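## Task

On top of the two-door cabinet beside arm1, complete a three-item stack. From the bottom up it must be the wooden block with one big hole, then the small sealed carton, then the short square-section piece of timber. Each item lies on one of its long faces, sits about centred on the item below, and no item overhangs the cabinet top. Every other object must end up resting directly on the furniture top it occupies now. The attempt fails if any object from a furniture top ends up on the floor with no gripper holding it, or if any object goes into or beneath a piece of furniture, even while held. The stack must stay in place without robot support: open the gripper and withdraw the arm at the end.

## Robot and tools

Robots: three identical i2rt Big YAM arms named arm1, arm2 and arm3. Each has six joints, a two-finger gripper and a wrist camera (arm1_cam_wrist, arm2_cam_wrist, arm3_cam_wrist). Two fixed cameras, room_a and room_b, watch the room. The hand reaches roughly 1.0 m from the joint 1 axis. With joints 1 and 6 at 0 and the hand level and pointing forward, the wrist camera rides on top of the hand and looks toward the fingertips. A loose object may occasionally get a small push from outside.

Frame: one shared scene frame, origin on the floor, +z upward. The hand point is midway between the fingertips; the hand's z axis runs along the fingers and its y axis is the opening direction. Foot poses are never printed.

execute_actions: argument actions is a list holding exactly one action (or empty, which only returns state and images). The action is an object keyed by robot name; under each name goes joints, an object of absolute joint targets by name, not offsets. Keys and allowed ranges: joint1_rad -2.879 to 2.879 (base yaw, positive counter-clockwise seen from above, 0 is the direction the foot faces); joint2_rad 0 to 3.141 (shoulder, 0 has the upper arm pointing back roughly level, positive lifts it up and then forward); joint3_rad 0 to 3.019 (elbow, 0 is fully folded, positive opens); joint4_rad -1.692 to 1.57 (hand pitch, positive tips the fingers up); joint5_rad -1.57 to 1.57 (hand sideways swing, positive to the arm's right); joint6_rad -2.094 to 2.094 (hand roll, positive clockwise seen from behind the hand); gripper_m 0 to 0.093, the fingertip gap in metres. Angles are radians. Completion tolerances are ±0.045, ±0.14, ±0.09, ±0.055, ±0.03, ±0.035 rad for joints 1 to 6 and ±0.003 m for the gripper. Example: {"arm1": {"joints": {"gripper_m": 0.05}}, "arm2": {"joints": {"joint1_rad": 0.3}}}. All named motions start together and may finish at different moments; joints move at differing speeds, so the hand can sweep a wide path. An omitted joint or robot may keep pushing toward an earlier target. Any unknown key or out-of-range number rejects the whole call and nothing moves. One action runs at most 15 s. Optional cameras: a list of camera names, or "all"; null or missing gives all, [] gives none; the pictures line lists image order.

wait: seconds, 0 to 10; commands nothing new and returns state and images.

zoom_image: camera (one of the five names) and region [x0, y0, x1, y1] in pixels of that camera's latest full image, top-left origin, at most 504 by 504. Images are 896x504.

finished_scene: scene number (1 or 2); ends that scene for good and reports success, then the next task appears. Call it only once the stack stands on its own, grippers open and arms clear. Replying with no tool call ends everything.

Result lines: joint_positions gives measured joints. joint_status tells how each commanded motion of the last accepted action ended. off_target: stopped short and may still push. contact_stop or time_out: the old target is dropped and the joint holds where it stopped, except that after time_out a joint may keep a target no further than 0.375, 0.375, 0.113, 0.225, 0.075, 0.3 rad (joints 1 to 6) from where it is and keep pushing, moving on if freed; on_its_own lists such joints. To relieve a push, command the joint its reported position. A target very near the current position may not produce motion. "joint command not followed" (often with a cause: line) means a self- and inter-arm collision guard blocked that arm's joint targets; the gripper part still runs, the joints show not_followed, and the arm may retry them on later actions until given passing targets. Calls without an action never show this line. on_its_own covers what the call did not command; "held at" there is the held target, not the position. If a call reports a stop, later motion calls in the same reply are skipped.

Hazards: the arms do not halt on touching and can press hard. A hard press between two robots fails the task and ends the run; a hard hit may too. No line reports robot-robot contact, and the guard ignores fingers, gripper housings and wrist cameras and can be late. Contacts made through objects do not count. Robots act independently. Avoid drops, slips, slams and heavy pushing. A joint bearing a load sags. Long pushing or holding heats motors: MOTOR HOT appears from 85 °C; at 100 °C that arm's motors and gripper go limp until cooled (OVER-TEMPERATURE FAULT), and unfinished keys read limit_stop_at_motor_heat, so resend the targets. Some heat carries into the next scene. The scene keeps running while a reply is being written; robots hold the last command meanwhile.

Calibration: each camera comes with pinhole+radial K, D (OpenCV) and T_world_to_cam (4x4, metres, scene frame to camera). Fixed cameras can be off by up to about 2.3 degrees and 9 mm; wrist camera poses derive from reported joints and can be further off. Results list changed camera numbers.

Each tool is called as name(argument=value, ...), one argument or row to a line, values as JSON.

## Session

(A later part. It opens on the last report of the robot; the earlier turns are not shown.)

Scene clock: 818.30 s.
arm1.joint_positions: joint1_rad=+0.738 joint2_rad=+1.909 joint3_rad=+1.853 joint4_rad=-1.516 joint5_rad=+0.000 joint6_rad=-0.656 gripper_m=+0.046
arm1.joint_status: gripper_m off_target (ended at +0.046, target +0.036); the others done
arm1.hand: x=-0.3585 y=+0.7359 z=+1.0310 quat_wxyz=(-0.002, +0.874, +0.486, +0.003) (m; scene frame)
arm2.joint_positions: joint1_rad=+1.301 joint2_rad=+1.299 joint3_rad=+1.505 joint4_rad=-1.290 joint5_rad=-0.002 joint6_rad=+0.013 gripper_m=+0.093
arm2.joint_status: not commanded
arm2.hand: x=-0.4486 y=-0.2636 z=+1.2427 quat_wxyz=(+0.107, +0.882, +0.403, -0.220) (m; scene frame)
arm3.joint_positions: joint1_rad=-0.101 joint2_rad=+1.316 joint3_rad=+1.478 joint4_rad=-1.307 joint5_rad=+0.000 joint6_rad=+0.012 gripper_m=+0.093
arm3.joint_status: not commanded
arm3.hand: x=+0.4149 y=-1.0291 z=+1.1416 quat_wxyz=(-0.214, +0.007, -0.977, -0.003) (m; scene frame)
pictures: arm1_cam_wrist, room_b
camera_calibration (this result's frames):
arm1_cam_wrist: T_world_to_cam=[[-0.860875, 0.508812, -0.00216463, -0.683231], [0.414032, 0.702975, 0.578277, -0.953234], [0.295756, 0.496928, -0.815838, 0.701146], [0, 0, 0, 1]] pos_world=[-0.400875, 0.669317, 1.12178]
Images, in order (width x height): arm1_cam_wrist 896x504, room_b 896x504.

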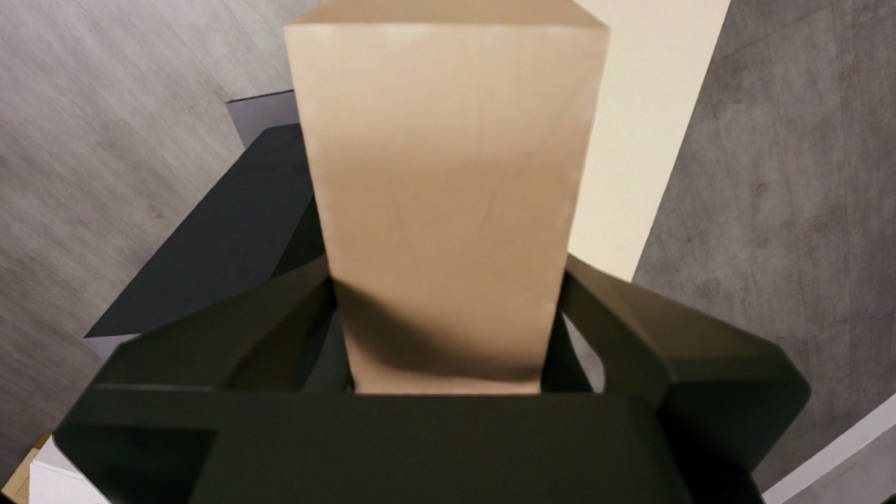

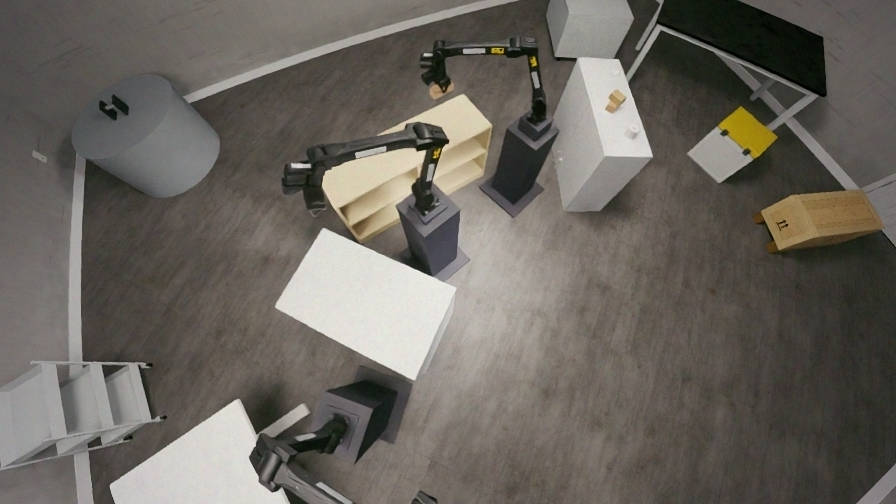

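execute_actions(
  actions=[
    {"arm1":{"joints":{"joint1_rad":-1.997,"joint2_rad":1.97,"joint3_rad":1.885,"joint4_rad":-1.47,"joint6_rad":1.336,"gripper_m":0.036}}},
  ],
  cameras=["arm1_cam_wrist","room_b"],
)

Scene clock: 848.10 s.
arm1.joint_positions: joint1_rad=-2.000 joint2_rad=+1.982 joint3_rad=+1.853 joint4_rad=-1.469 joint5_rad=+0.002 joint6_rad=+1.321 gripper_m=+0.046
arm1.joint_status: gripper_m off_target (ended at +0.046, target +0.036); the others done
arm1.hand: x=+0.6367 y=+1.3630 z=+0.9954 quat_wxyz=(+0.005, -0.276, -0.961, +0.009) (m; scene frame)
arm2.joint_positions: joint1_rad=+1.301 joint2_rad=+1.299 joint3_rad=+1.505 joint4_rad=-1.290 joint5_rad=-0.002 joint6_rad=+0.013 gripper_m=+0.093
arm2.joint_status: not commanded
arm2.hand: x=-0.4486 y=-0.2636 z=+1.2427 quat_wxyz=(+0.107, +0.882, +0.403, -0.220) (m; scene frame)
arm3.joint_positions: joint1_rad=-0.101 joint2_rad=+1.316 joint3_rad=+1.478 joint4_rad=-1.307 joint5_rad=+0.000 joint6_rad=+0.012 gripper_m=+0.093
arm3.joint_status: not commanded
arm3.hand: x=+0.4149 y=-1.0291 z=+1.1416 quat_wxyz=(-0.214, +0.007, -0.977, -0.003) (m; scene frame)
pictures: arm1_cam_wrist, room_b
camera_calibration (this result's frames):
arm1_cam_wrist: T_world_to_cam=[[-0.510909, -0.85946, 0.0173132, 1.47705], [-0.696735, 0.425806, 0.577278, -0.699544], [-0.50352, 0.282874, -0.816364, 0.86731], [0, 0, 0, 1]] pos_world=[0.703949, 1.32199, 1.0863]
Images, in order (width x height): arm1_cam_wrist 896x504, room_b 896x504.

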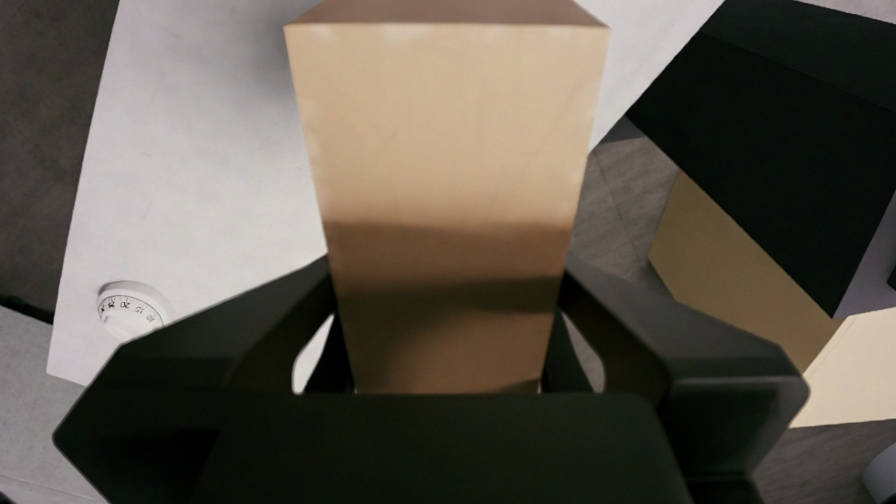

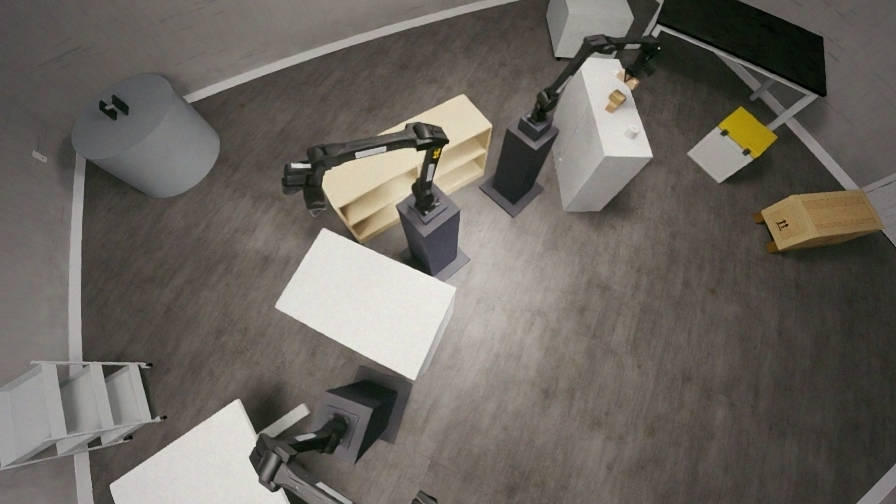

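execute_actions(
  actions=[
    {"arm1":{"joints":{"joint2_rad":2.025,"joint3_rad":1.737,"joint4_rad":-1.254,"gripper_m":0.036}}},
  ],
  cameras=["arm1_cam_wrist","room_b","room_a"],
)

Scene clock: 862.87 s.
arm1.joint_positions: joint1_rad=-2.000 joint2_rad=+2.037 joint3_rad=+1.725 joint4_rad=-1.270 joint5_rad=+0.002 joint6_rad=+1.321 gripper_m=+0.046
arm1.joint_status: gripper_m off_target (ended at +0.046, target +0.036); the others done
arm1.hand: x=+0.6410 y=+1.3674 z=+0.9144 quat_wxyz=(+0.002, -0.276, -0.961, +0.002) (m; scene frame)
arm2.joint_positions: joint1_rad=+1.301 joint2_rad=+1.299 joint3_rad=+1.505 joint4_rad=-1.290 joint5_rad=-0.002 joint6_rad=+0.013 gripper_m=+0.093
arm2.joint_status: not commanded
arm2.hand: x=-0.4486 y=-0.2636 z=+1.2427 quat_wxyz=(+0.107, +0.882, +0.403, -0.220) (m; scene frame)
arm3.joint_positions: joint1_rad=-0.101 joint2_rad=+1.316 joint3_rad=+1.478 joint4_rad=-1.307 joint5_rad=+0.000 joint6_rad=+0.012 gripper_m=+0.093
arm3.joint_status: not commanded
arm3.hand: x=+0.4149 y=-1.0291 z=+1.1416 quat_wxyz=(-0.214, +0.007, -0.977, -0.003) (m; scene frame)
pictures: arm1_cam_wrist, room_a, room_b
camera_calibration (this result's frames):
arm1_cam_wrist: T_world_to_cam=[[-0.511379, -0.859349, 0.00335325, 1.49739], [-0.702596, 0.42034, 0.574172, -0.637585], [-0.494823, 0.291264, -0.818728, 0.787222], [0, 0, 0, 1]] pos_world=[0.707303, 1.32549, 1.00558]
Images, in order (width x height): arm1_cam_wrist 896x504, room_a 896x504, room_b 896x504.

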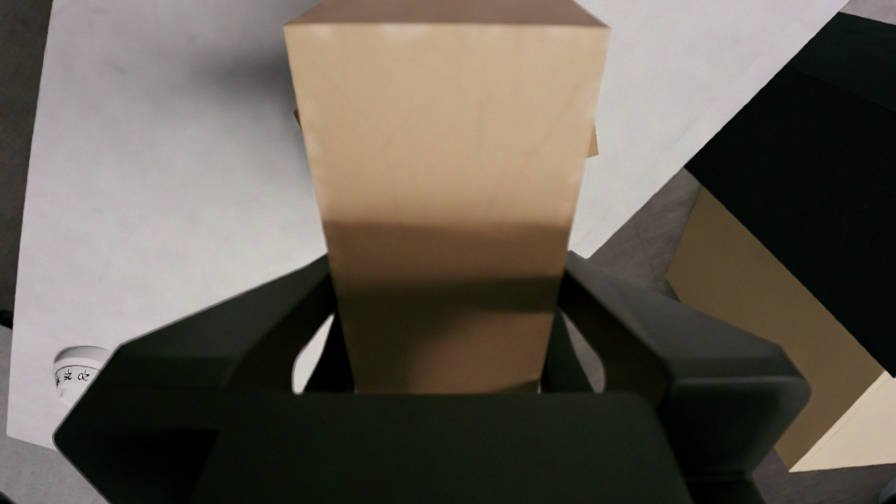

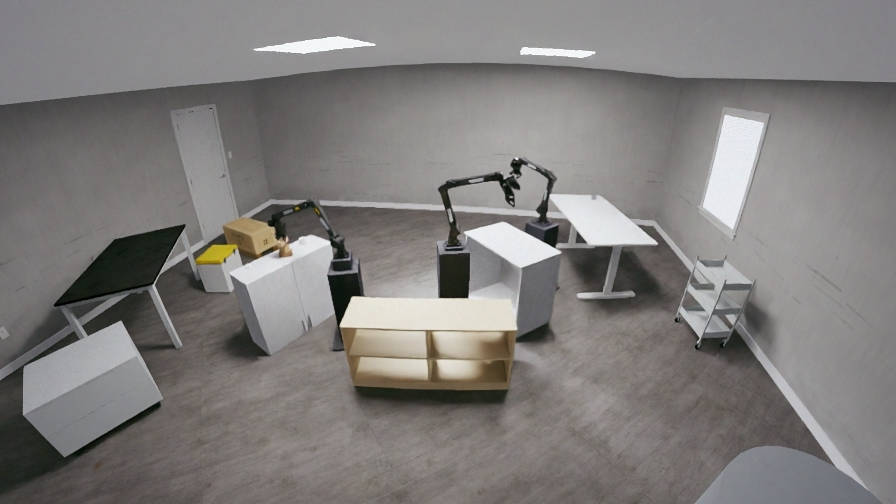

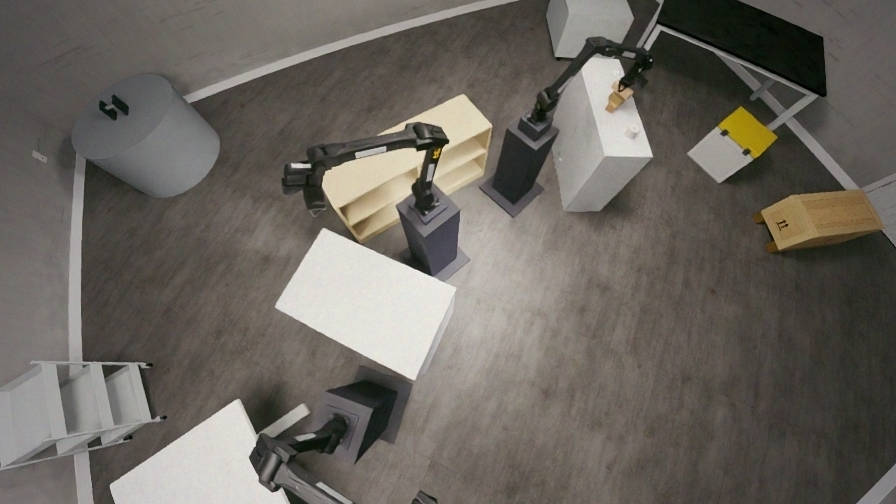

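zoom_image(
  camera="arm1_cam_wrist",
  region=[230, 40, 670, 300],
)

zoom_image(
  camera="room_a",
  region=[240, 200, 340, 280],
)

zoom_image(
  camera="room_b",
  region=[570, 40, 680, 150],
)

Region (230, 40, 670, 300) of arm1_cam_wrist's 896x504 image, scaled by 1.145, with more detail than that image has; it fills the top 298 rows of this view, and the rest is white.

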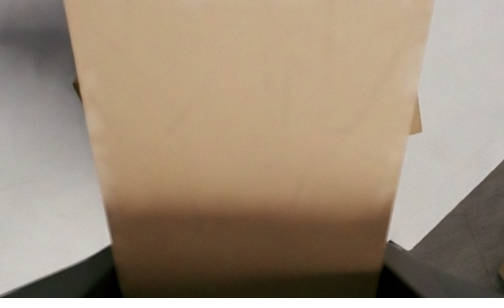

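Region (240, 200, 340, 280) of room_a's 896x504 image, scaled by 5.040, with more detail than that image has; it fills the top 403 rows of this view, and the rest is white.

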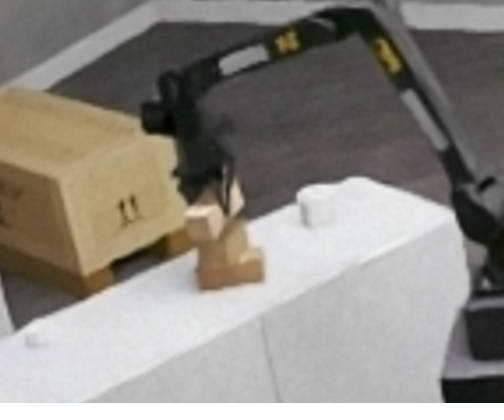

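Region (570, 40, 680, 150) of room_b's 896x504 image, scaled by 4.582, with more detail than that image has.

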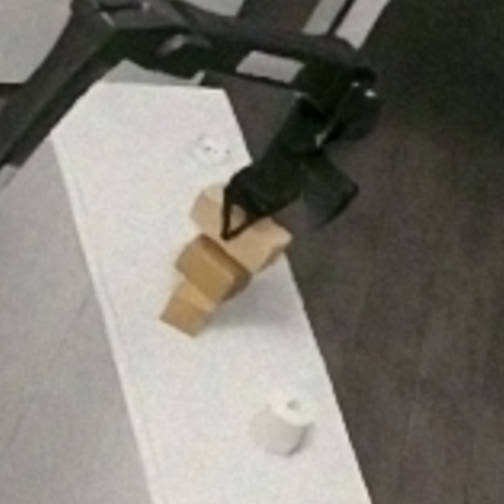

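execute_actions(
  actions=[
    {"arm1":{"joints":{"joint2_rad":2.065,"joint3_rad":1.695,"joint4_rad":-1.19,"gripper_m":0.036}}},
  ],
  cameras=["arm1_cam_wrist","room_a"],
)

Scene clock: 895.43 s.
arm1.joint_positions: joint1_rad=-2.000 joint2_rad=+2.049 joint3_rad=+1.694 joint4_rad=-1.207 joint5_rad=-0.001 joint6_rad=+1.322 gripper_m=+0.046
arm1.joint_status: gripper_m off_target (ended at +0.046, target +0.036); the others done
arm1.hand: x=+0.6432 y=+1.3702 z=+0.8966 quat_wxyz=(-0.002, -0.276, -0.961, -0.007) (m; scene frame)
arm2.joint_positions: joint1_rad=+1.301 joint2_rad=+1.299 joint3_rad=+1.505 joint4_rad=-1.290 joint5_rad=-0.002 joint6_rad=+0.013 gripper_m=+0.093
arm2.joint_status: not commanded
arm2.hand: x=-0.4486 y=-0.2636 z=+1.2427 quat_wxyz=(+0.107, +0.882, +0.403, -0.220) (m; scene frame)
arm3.joint_positions: joint1_rad=-0.101 joint2_rad=+1.316 joint3_rad=+1.478 joint4_rad=-1.307 joint5_rad=+0.000 joint6_rad=+0.012 gripper_m=+0.093
arm3.joint_status: not commanded
arm3.hand: x=+0.4149 y=-1.0291 z=+1.1416 quat_wxyz=(-0.214, +0.007, -0.977, -0.003) (m; scene frame)
pictures: arm1_cam_wrist, room_a
camera_calibration (this result's frames):
arm1_cam_wrist: T_world_to_cam=[[-0.51165, -0.859014, -0.0175735, 1.51946], [-0.710057, 0.411235, 0.571581, -0.607398], [-0.48377, 0.304928, -0.820357, 0.74855], [0, 0, 0, 1]] pos_world=[0.708271, 1.32677, 0.987958]
Images, in order (width x height): arm1_cam_wrist 896x504, room_a 896x504.

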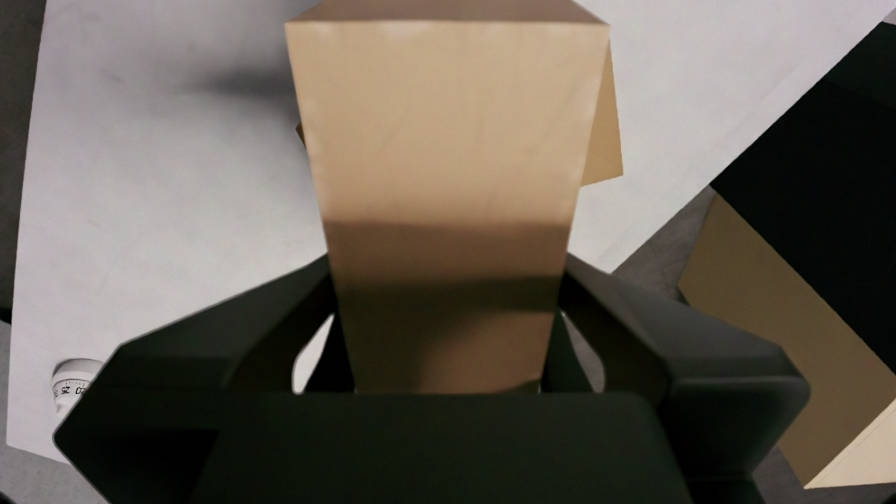

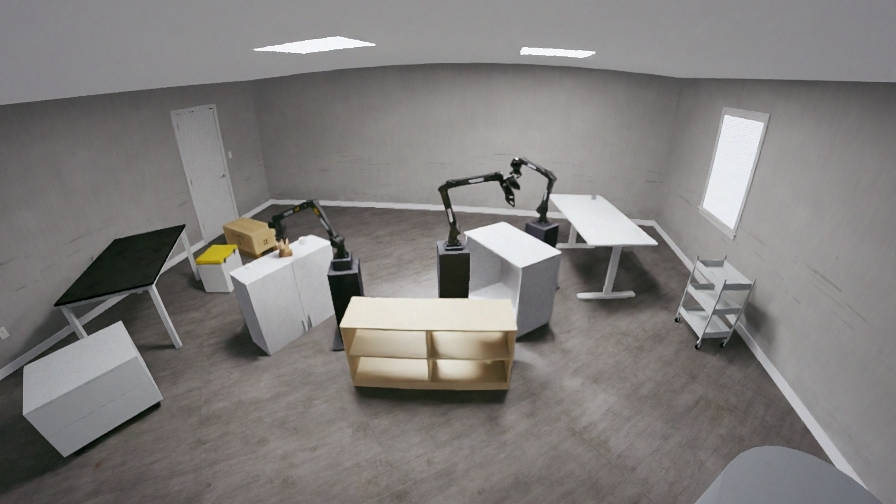

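execute_actions(
  actions=[
    {"arm1":{"joints":{"joint3_rad":1.65,"joint4_rad":-1.152,"gripper_m":0.036}}},
  ],
  cameras=["arm1_cam_wrist","room_a"],
)

Scene clock: 912.43 s.
arm1.joint_positions: joint1_rad=-2.000 joint2_rad=+2.041 joint3_rad=+1.676 joint4_rad=-1.180 joint5_rad=-0.003 joint6_rad=+1.322 gripper_m=+0.046
arm1.joint_status: gripper_m off_target (ended at +0.046, target +0.036); the others done
arm1.hand: x=+0.6432 y=+1.3707 z=+0.8945 quat_wxyz=(-0.006, -0.276, -0.961, -0.015) (m; scene frame)
arm2.joint_positions: joint1_rad=+1.301 joint2_rad=+1.299 joint3_rad=+1.505 joint4_rad=-1.290 joint5_rad=-0.002 joint6_rad=+0.013 gripper_m=+0.093
arm2.joint_status: not commanded
arm2.hand: x=-0.4486 y=-0.2636 z=+1.2427 quat_wxyz=(+0.107, +0.882, +0.403, -0.220) (m; scene frame)
arm3.joint_positions: joint1_rad=-0.101 joint2_rad=+1.316 joint3_rad=+1.478 joint4_rad=-1.307 joint5_rad=+0.000 joint6_rad=+0.012 gripper_m=+0.093
arm3.joint_status: not commanded
arm3.hand: x=+0.4149 y=-1.0291 z=+1.1416 quat_wxyz=(-0.214, +0.007, -0.977, -0.003) (m; scene frame)
pictures: arm1_cam_wrist, room_a
camera_calibration (this result's frames):
arm1_cam_wrist: T_world_to_cam=[[-0.511369, -0.858674, -0.0343514, 1.5342], [-0.716087, 0.403672, 0.569446, -0.590284], [-0.475102, 0.315796, -0.821311, 0.727031], [0, 0, 0, 1]] pos_world=[0.707261, 1.32607, 0.985955]
Images, in order (width x height): arm1_cam_wrist 896x504, room_a 896x504.

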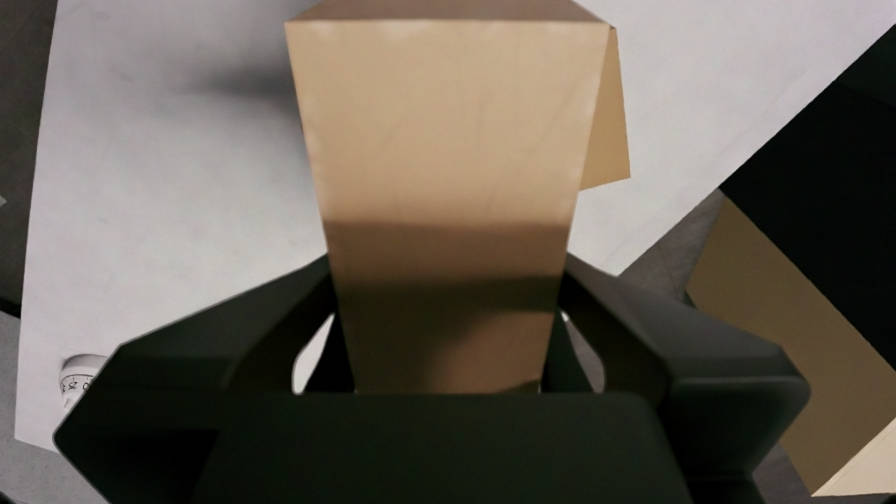

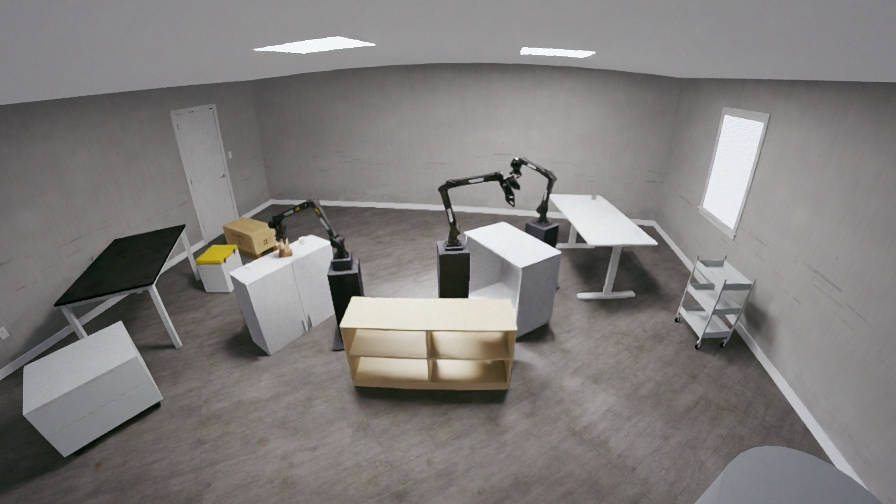

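zoom_image(
  camera="room_a",
  region=[260, 220, 310, 265],
)

execute_actions(
  actions=[],
  cameras=["room_b"],
)

zoom_image(
  camera="room_b",
  region=[590, 60, 660, 130],
)

Region (260, 220, 310, 265) of room_a's 896x504 image, scaled by 10.080, with more detail than that image has; it fills the top 454 rows of this view, and the rest is white.

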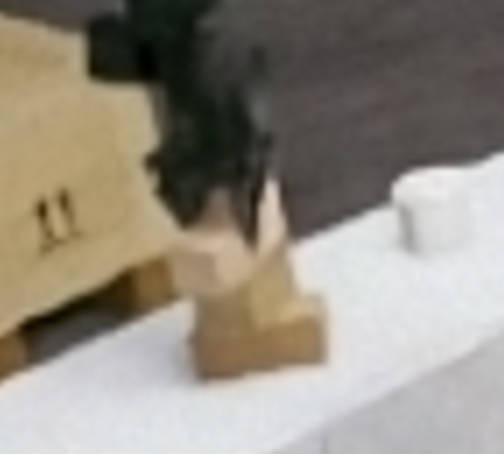

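Scene clock: 933.00 s.
arm1.joint_positions: joint1_rad=-2.000 joint2_rad=+2.041 joint3_rad=+1.676 joint4_rad=-1.180 joint5_rad=-0.003 joint6_rad=+1.322 gripper_m=+0.046
arm1.joint_status: gripper_m off_target (ended at +0.046, target +0.036); the others done
arm1.hand: x=+0.6432 y=+1.3707 z=+0.8945 quat_wxyz=(-0.006, -0.276, -0.961, -0.015) (m; scene frame)
arm2.joint_positions: joint1_rad=+1.301 joint2_rad=+1.299 joint3_rad=+1.505 joint4_rad=-1.290 joint5_rad=-0.002 joint6_rad=+0.013 gripper_m=+0.093
arm2.joint_status: not commanded
arm2.hand: x=-0.4486 y=-0.2636 z=+1.2427 quat_wxyz=(+0.107, +0.882, +0.403, -0.220) (m; scene frame)
arm3.joint_positions: joint1_rad=-0.101 joint2_rad=+1.316 joint3_rad=+1.478 joint4_rad=-1.307 joint5_rad=+0.000 joint6_rad=+0.012 gripper_m=+0.093
arm3.joint_status: not commanded
arm3.hand: x=+0.4149 y=-1.0291 z=+1.1416 quat_wxyz=(-0.214, +0.007, -0.977, -0.003) (m; scene frame)
pictures: room_b
Images, in order (width x height): room_b 896x504.

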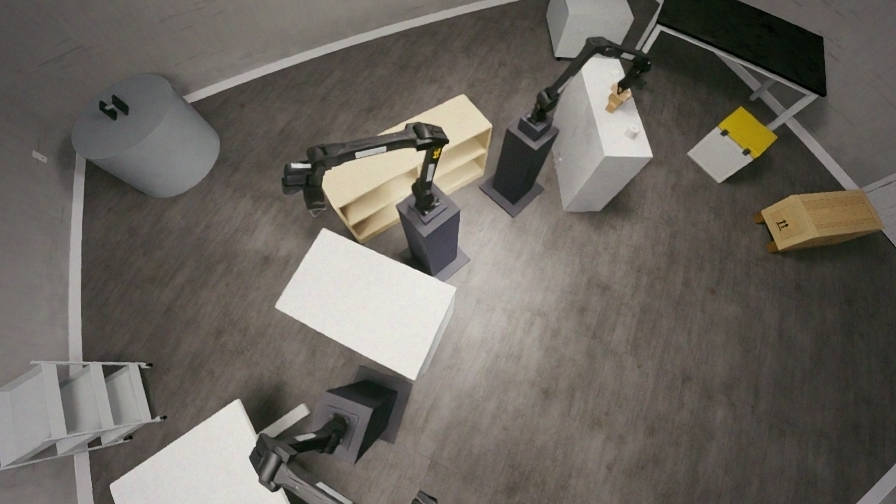

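Region (590, 60, 660, 130) of room_b's 896x504 image, scaled by 7.200, with more detail than that image has.

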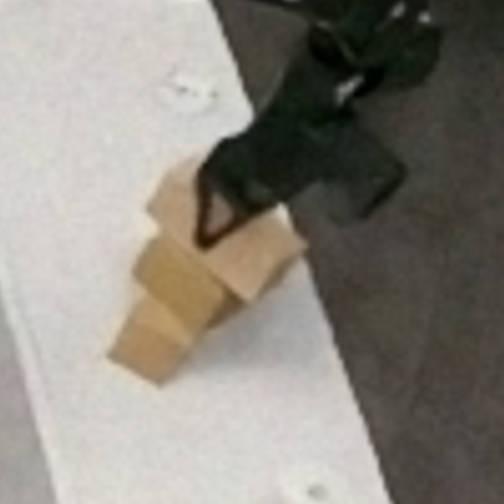

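execute_actions(
  actions=[
    {"arm1":{"joints":{"joint2_rad":1.995,"joint3_rad":1.685,"gripper_m":0.036}}},
  ],
  cameras=["arm1_cam_wrist"],
)

Scene clock: 979.77 s.
arm1.joint_positions: joint1_rad=-2.000 joint2_rad=+2.037 joint3_rad=+1.676 joint4_rad=-1.172 joint5_rad=-0.003 joint6_rad=+1.322 gripper_m=+0.046
arm1.joint_status: gripper_m off_target (ended at +0.046, target +0.036); the others done
arm1.hand: x=+0.6448 y=+1.3722 z=+0.8971 quat_wxyz=(-0.009, -0.276, -0.961, -0.020) (m; scene frame)
arm2.joint_positions: joint1_rad=+1.301 joint2_rad=+1.299 joint3_rad=+1.505 joint4_rad=-1.290 joint5_rad=-0.002 joint6_rad=+0.013 gripper_m=+0.093
arm2.joint_status: not commanded
arm2.hand: x=-0.4486 y=-0.2636 z=+1.2427 quat_wxyz=(+0.107, +0.882, +0.403, -0.220) (m; scene frame)
arm3.joint_positions: joint1_rad=-0.101 joint2_rad=+1.316 joint3_rad=+1.478 joint4_rad=-1.307 joint5_rad=+0.000 joint6_rad=+0.012 gripper_m=+0.093
arm3.joint_status: not commanded
arm3.hand: x=+0.4149 y=-1.0291 z=+1.1416 quat_wxyz=(-0.214, +0.007, -0.977, -0.003) (m; scene frame)
pictures: arm1_cam_wrist
camera_calibration (this result's frames):
arm1_cam_wrist: T_world_to_cam=[[-0.511054, -0.858331, -0.0457343, 1.54591], [-0.720933, 0.399058, 0.566576, -0.579193], [-0.46806, 0.322522, -0.822739, 0.716931], [0, 0, 0, 1]] pos_world=[0.708051, 1.32681, 0.988706]
Images, in order (width x height): arm1_cam_wrist 896x504.

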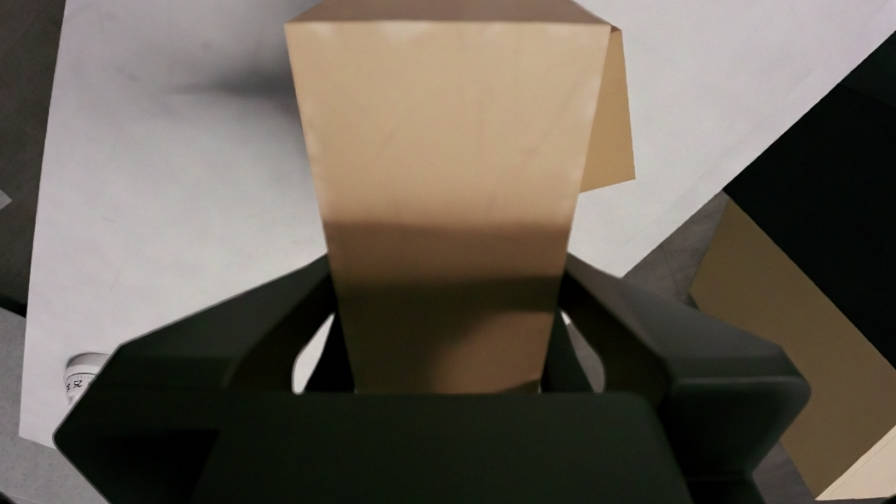

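execute_actions(
  actions=[
    {"arm1":{"joints":{"joint2_rad":1.955,"joint3_rad":1.685,"gripper_m":0.036}}},
  ],
  cameras=[],
)

execute_actions(
  actions=[
    {"arm1":{"joints":{"joint4_rad":-1.222,"gripper_m":0.036}}},
  ],
  cameras=["arm1_cam_wrist","room_a"],
)

Scene clock: 997.80 s.
arm1.joint_positions: joint1_rad=-2.000 joint2_rad=+1.993 joint3_rad=+1.676 joint4_rad=-1.172 joint5_rad=-0.003 joint6_rad=+1.322 gripper_m=+0.046
arm1.joint_status: gripper_m off_target (ended at +0.046, target +0.036); the others done
arm1.hand: x=+0.6466 y=+1.3739 z=+0.9236 quat_wxyz=(-0.020, -0.276, -0.960, -0.039) (m; scene frame)
arm2.joint_positions: joint1_rad=+1.301 joint2_rad=+1.299 joint3_rad=+1.505 joint4_rad=-1.290 joint5_rad=-0.002 joint6_rad=+0.013 gripper_m=+0.093
arm2.joint_status: not commanded
arm2.hand: x=-0.4486 y=-0.2636 z=+1.2427 quat_wxyz=(+0.107, +0.882, +0.403, -0.220) (m; scene frame)
arm3.joint_positions: joint1_rad=-0.101 joint2_rad=+1.316 joint3_rad=+1.478 joint4_rad=-1.307 joint5_rad=+0.000 joint6_rad=+0.012 gripper_m=+0.093
arm3.joint_status: not commanded
arm3.hand: x=+0.4149 y=-1.0291 z=+1.1416 quat_wxyz=(-0.214, +0.007, -0.977, -0.003) (m; scene frame)
pictures: none
No camera images: the call's "cameras" was empty. Leave "cameras" out to get every camera's image.

Scene clock: 998.47 s.
arm1.joint_positions: joint1_rad=-2.000 joint2_rad=+1.993 joint3_rad=+1.676 joint4_rad=-1.206 joint5_rad=-0.003 joint6_rad=+1.322 gripper_m=+0.046
arm1.joint_status: gripper_m off_target (ended at +0.046, target +0.036); the others done
arm1.hand: x=+0.6406 y=+1.3681 z=+0.9230 quat_wxyz=(-0.011, -0.276, -0.961, -0.025) (m; scene frame)
arm2.joint_positions: joint1_rad=+1.301 joint2_rad=+1.299 joint3_rad=+1.505 joint4_rad=-1.290 joint5_rad=-0.002 joint6_rad=+0.013 gripper_m=+0.093
arm2.joint_status: not commanded
arm2.hand: x=-0.4486 y=-0.2636 z=+1.2427 quat_wxyz=(+0.107, +0.882, +0.403, -0.220) (m; scene frame)
arm3.joint_positions: joint1_rad=-0.101 joint2_rad=+1.316 joint3_rad=+1.478 joint4_rad=-1.307 joint5_rad=+0.000 joint6_rad=+0.012 gripper_m=+0.093
arm3.joint_status: not commanded
arm3.hand: x=+0.4149 y=-1.0291 z=+1.1416 quat_wxyz=(-0.214, +0.007, -0.977, -0.003) (m; scene frame)
pictures: arm1_cam_wrist, room_a
camera_calibration (this result's frames):
arm1_cam_wrist: T_world_to_cam=[[-0.5107, -0.857956, -0.0556434, 1.54986], [-0.725134, 0.395058, 0.564013, -0.584735], [-0.461916, 0.32839, -0.823889, 0.72672], [0, 0, 0, 1]] pos_world=[0.703186, 1.32207, 1.01477]
Images, in order (width x height): arm1_cam_wrist 896x504, room_a 896x504.

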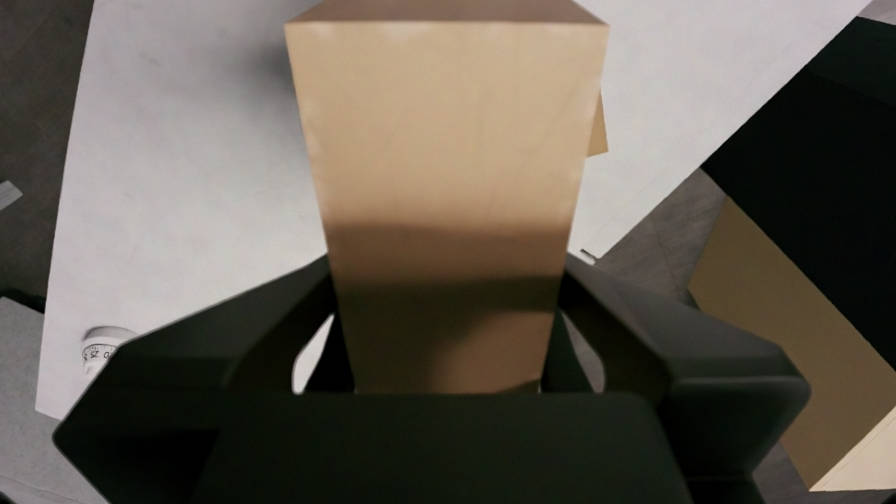

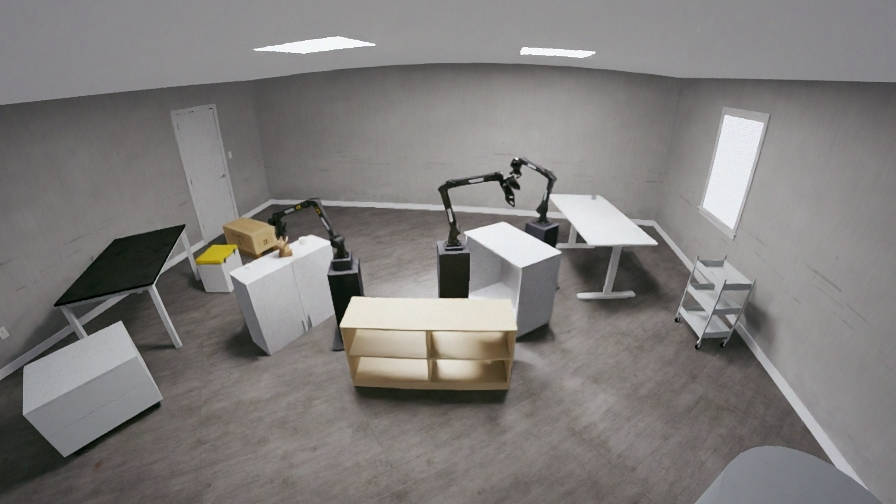

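execute_actions(
  actions=[
    {"arm1":{"joints":{"joint2_rad":2.06,"gripper_m":0.036}}},
  ],
  cameras=["arm1_cam_wrist","room_a","room_b"],
)

Scene clock: 1010.70 s.
arm1.joint_positions: joint1_rad=-2.000 joint2_rad=+2.041 joint3_rad=+1.676 joint4_rad=-1.209 joint5_rad=-0.003 joint6_rad=+1.323 gripper_m=+0.046
arm1.joint_status: gripper_m off_target (ended at +0.046, target +0.036); the others done
arm1.hand: x=+0.6380 y=+1.3657 z=+0.8944 quat_wxyz=(+0.002, -0.277, -0.961, -0.003) (m; scene frame)
arm2.joint_positions: joint1_rad=+1.301 joint2_rad=+1.299 joint3_rad=+1.505 joint4_rad=-1.290 joint5_rad=-0.002 joint6_rad=+0.013 gripper_m=+0.093
arm2.joint_status: not commanded
arm2.hand: x=-0.4486 y=-0.2636 z=+1.2427 quat_wxyz=(+0.107, +0.882, +0.403, -0.220) (m; scene frame)
arm3.joint_positions: joint1_rad=-0.101 joint2_rad=+1.316 joint3_rad=+1.478 joint4_rad=-1.307 joint5_rad=+0.000 joint6_rad=+0.012 gripper_m=+0.093
arm3.joint_status: not commanded
arm3.hand: x=+0.4149 y=-1.0291 z=+1.1416 quat_wxyz=(-0.214, +0.007, -0.977, -0.003) (m; scene frame)
pictures: arm1_cam_wrist, room_a, room_b
camera_calibration (this result's frames):
arm1_cam_wrist: T_world_to_cam=[[-0.512712, -0.85854, -0.00595327, 1.5025], [-0.703618, 0.4162, 0.575933, -0.62276], [-0.491984, 0.299477, -0.817475, 0.755688], [0, 0, 0, 1]] pos_world=[0.70395, 1.32284, 0.985369]
Images, in order (width x height): arm1_cam_wrist 896x504, room_a 896x504, room_b 896x504.

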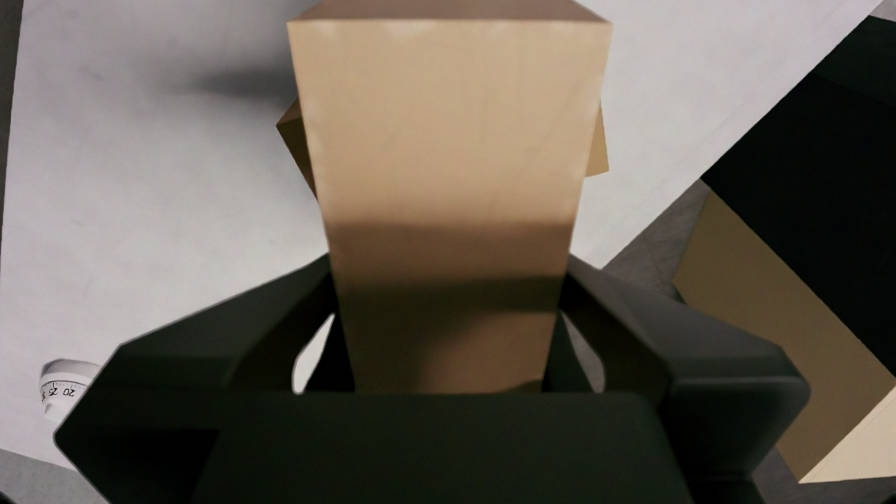

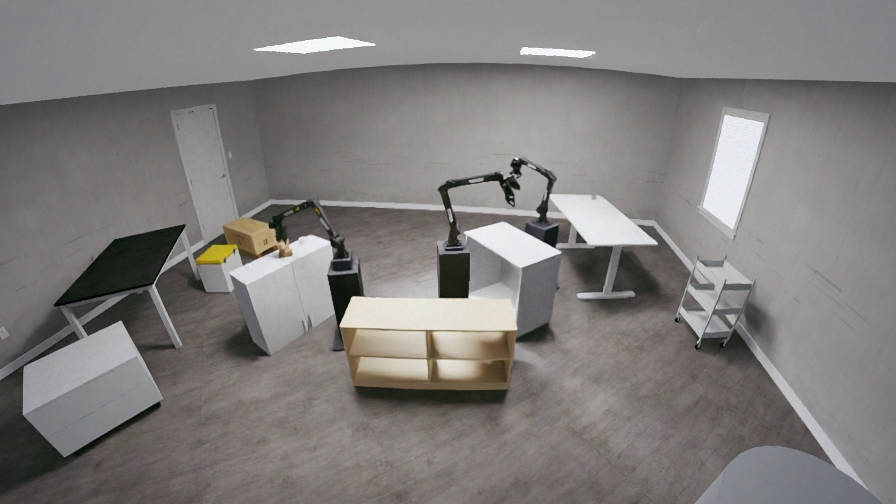

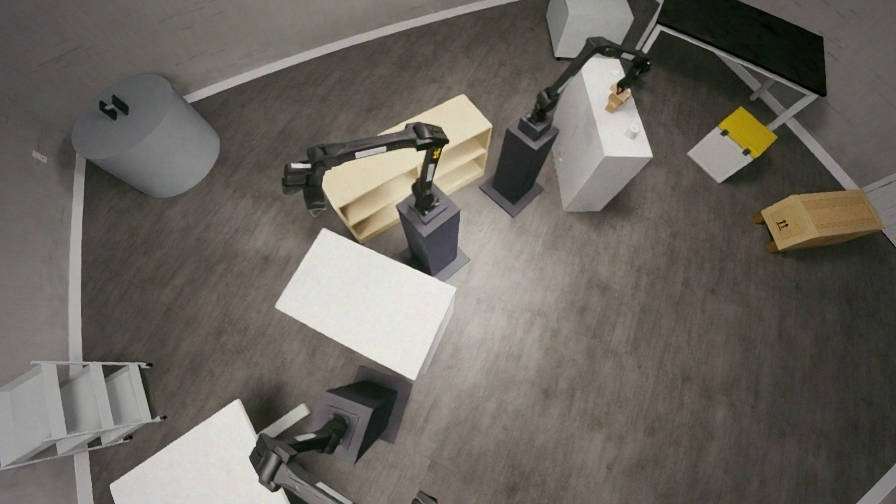

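execute_actions(
  actions=[
    {"arm1":{"joints":{"joint2_rad":2.041,"joint3_rad":1.676,"joint4_rad":-1.209,"gripper_m":0.093}}},
  ],
  cameras=["arm1_cam_wrist","room_a"],
)

Scene clock: 1019.87 s.
arm1.joint_positions: joint1_rad=-2.000 joint2_rad=+2.041 joint3_rad=+1.674 joint4_rad=-1.209 joint5_rad=-0.003 joint6_rad=+1.323 gripper_m=+0.093
arm1.joint_status: all done
arm1.hand: x=+0.6375 y=+1.3652 z=+0.8937 quat_wxyz=(+0.002, -0.277, -0.961, -0.002) (m; scene frame)
arm2.joint_positions: joint1_rad=+1.301 joint2_rad=+1.299 joint3_rad=+1.505 joint4_rad=-1.290 joint5_rad=-0.002 joint6_rad=+0.013 gripper_m=+0.093
arm2.joint_status: not commanded
arm2.hand: x=-0.4486 y=-0.2636 z=+1.2427 quat_wxyz=(+0.107, +0.882, +0.403, -0.220) (m; scene frame)
arm3.joint_positions: joint1_rad=-0.101 joint2_rad=+1.316 joint3_rad=+1.478 joint4_rad=-1.307 joint5_rad=+0.000 joint6_rad=+0.012 gripper_m=+0.093
arm3.joint_status: not commanded
arm3.hand: x=+0.4149 y=-1.0291 z=+1.1416 quat_wxyz=(-0.214, +0.007, -0.977, -0.003) (m; scene frame)
pictures: arm1_cam_wrist, room_a
camera_calibration (this result's frames):
arm1_cam_wrist: T_world_to_cam=[[-0.512714, -0.858549, -0.00411521, 1.50017], [-0.702825, 0.416955, 0.576355, -0.624442], [-0.493113, 0.298398, -0.817189, 0.756958], [0, 0, 0, 1]] pos_world=[0.70355, 1.32246, 0.984652]
Images, in order (width x height): arm1_cam_wrist 896x504, room_a 896x504.

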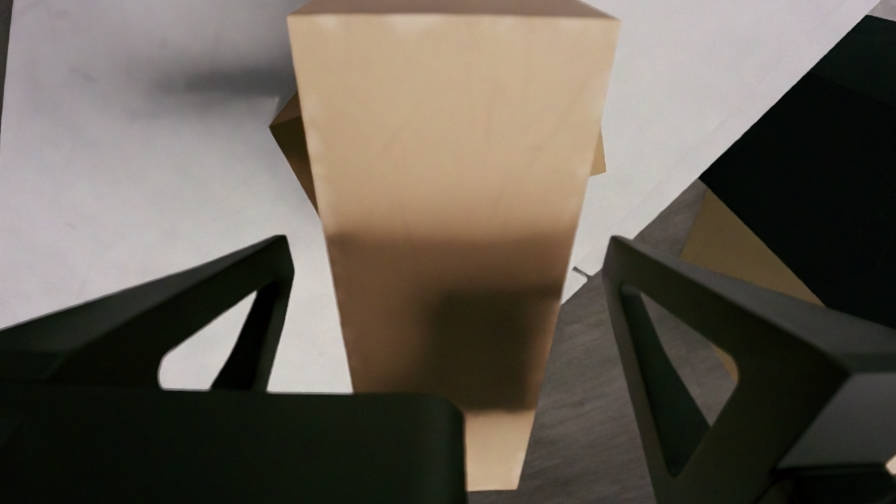

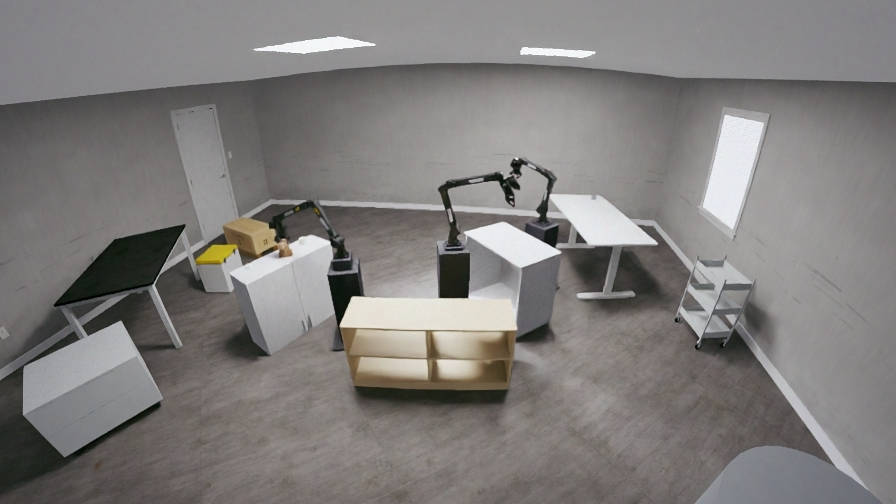

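execute_actions(
  actions=[
    {"arm1":{"joints":{"joint2_rad":1.82,"joint3_rad":1.70,"joint4_rad":-1.33,"gripper_m":0.093}}},
  ],
  cameras=["arm1_cam_wrist","room_a","room_b"],
)

Scene clock: 1031.33 s.
arm1.joint_positions: joint1_rad=-2.000 joint2_rad=+1.801 joint3_rad=+1.674 joint4_rad=-1.315 joint5_rad=-0.003 joint6_rad=+1.323 gripper_m=+0.093
arm1.joint_status: all done
arm1.hand: x=+0.6195 y=+1.3475 z=+1.0306 quat_wxyz=(-0.032, -0.276, -0.959, -0.059) (m; scene frame)
arm2.joint_positions: joint1_rad=+1.301 joint2_rad=+1.299 joint3_rad=+1.505 joint4_rad=-1.290 joint5_rad=-0.002 joint6_rad=+0.013 gripper_m=+0.093
arm2.joint_status: not commanded
arm2.hand: x=-0.4486 y=-0.2636 z=+1.2427 quat_wxyz=(+0.107, +0.882, +0.403, -0.220) (m; scene frame)
arm3.joint_positions: joint1_rad=-0.101 joint2_rad=+1.316 joint3_rad=+1.478 joint4_rad=-1.307 joint5_rad=+0.000 joint6_rad=+0.012 gripper_m=+0.093
arm3.joint_status: not commanded
arm3.hand: x=+0.4149 y=-1.0291 z=+1.1416 quat_wxyz=(-0.214, +0.007, -0.977, -0.003) (m; scene frame)
pictures: arm1_cam_wrist, room_a, room_b
camera_calibration (this result's frames):
arm1_cam_wrist: T_world_to_cam=[[-0.506388, -0.852029, -0.132732, 1.59622], [-0.756915, 0.36546, 0.541773, -0.57006], [-0.413098, 0.374814, -0.829978, 0.725877], [0, 0, 0, 1]] pos_world=[0.676679, 1.29629, 1.12317]
Images, in order (width x height): arm1_cam_wrist 896x504, room_a 896x504, room_b 896x504.

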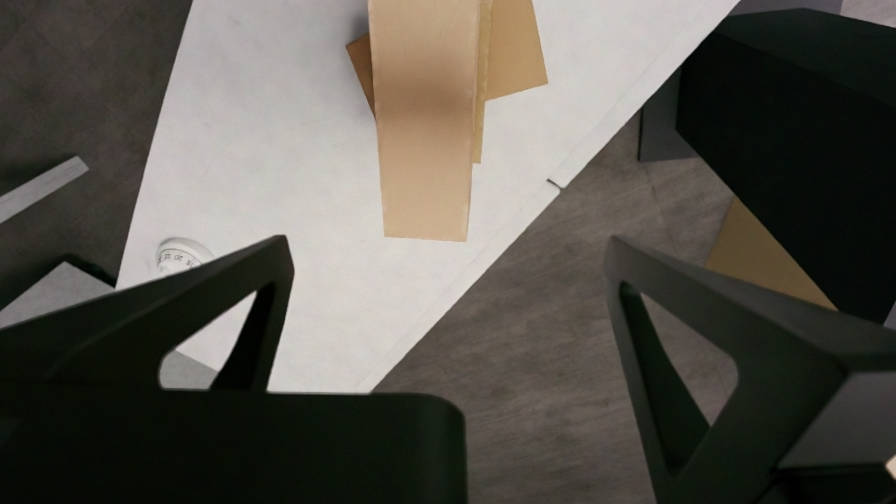

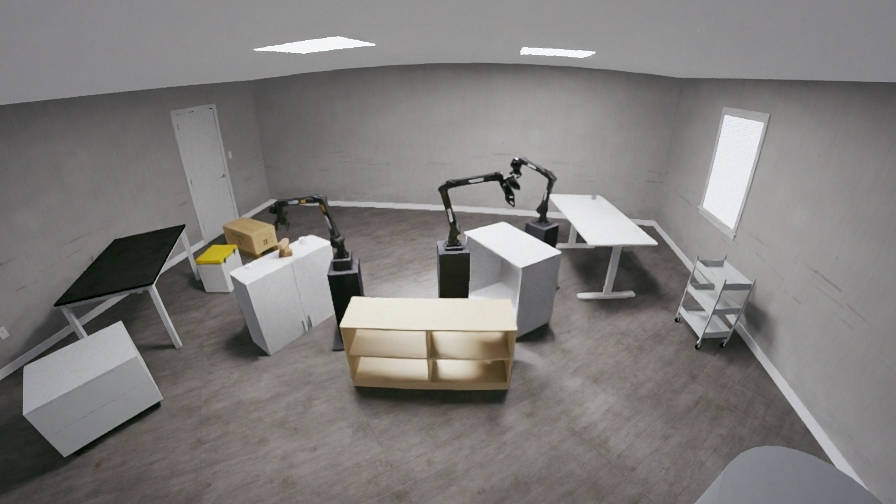

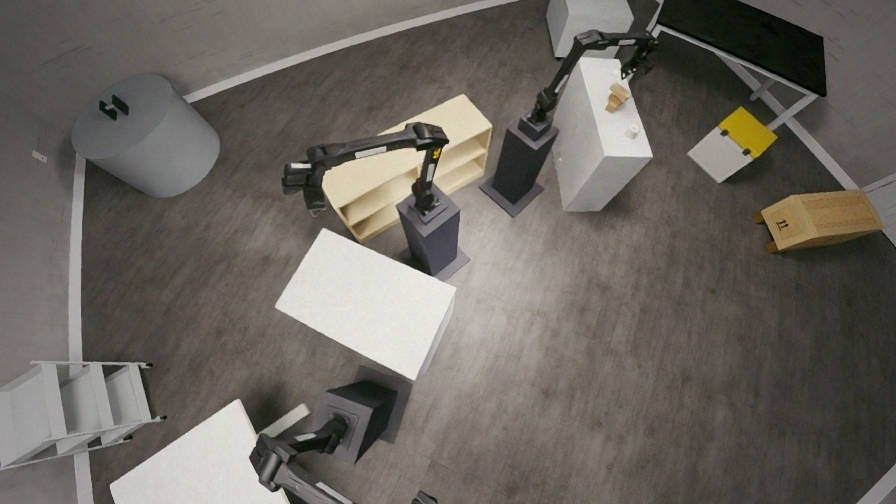

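zoom_image(
  camera="room_b",
  region=[580, 50, 670, 150],
)

zoom_image(
  camera="arm1_cam_wrist",
  region=[290, 0, 620, 270],
)

zoom_image(
  camera="room_a",
  region=[250, 215, 320, 275],
)

Region (580, 50, 670, 150) of room_b's 896x504 image, scaled by 5.040, with more detail than that image has; it fills the left 454 columns of this view, and the rest is white.

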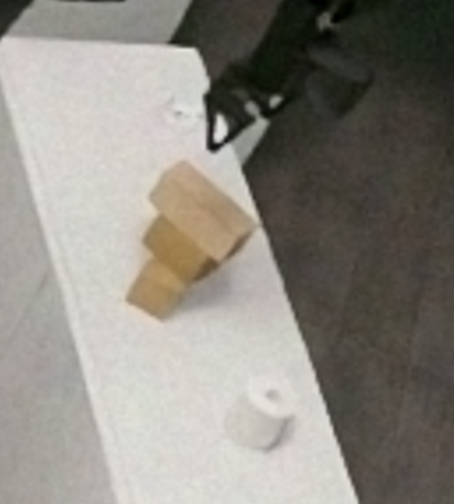

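Region (290, 0, 620, 270) of arm1_cam_wrist's 896x504 image, scaled by 1.527, with more detail than that image has; it fills the top 412 rows of this view, and the rest is white.

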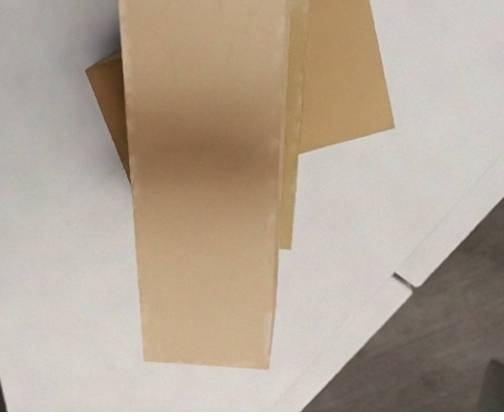

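Region (250, 215, 320, 275) of room_a's 896x504 image, scaled by 7.200, with more detail than that image has; it fills the top 432 rows of this view, and the rest is white.

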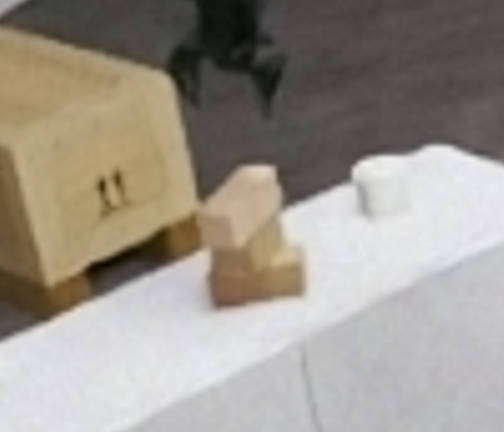

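zoom_image(
  camera="arm1_cam_wrist",
  region=[440, 60, 560, 180],
)

Region (440, 60, 560, 180) of arm1_cam_wrist's 896x504 image, scaled by 4.200, with more detail than that image has.

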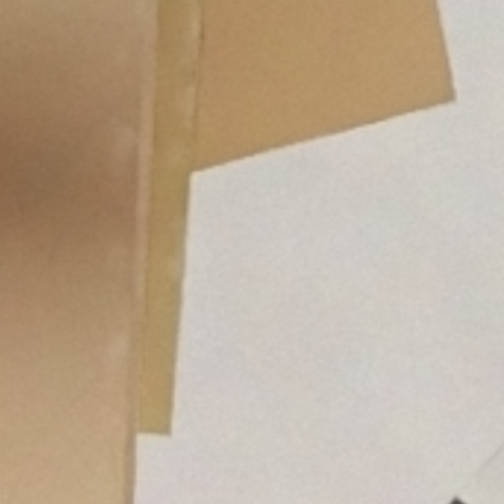

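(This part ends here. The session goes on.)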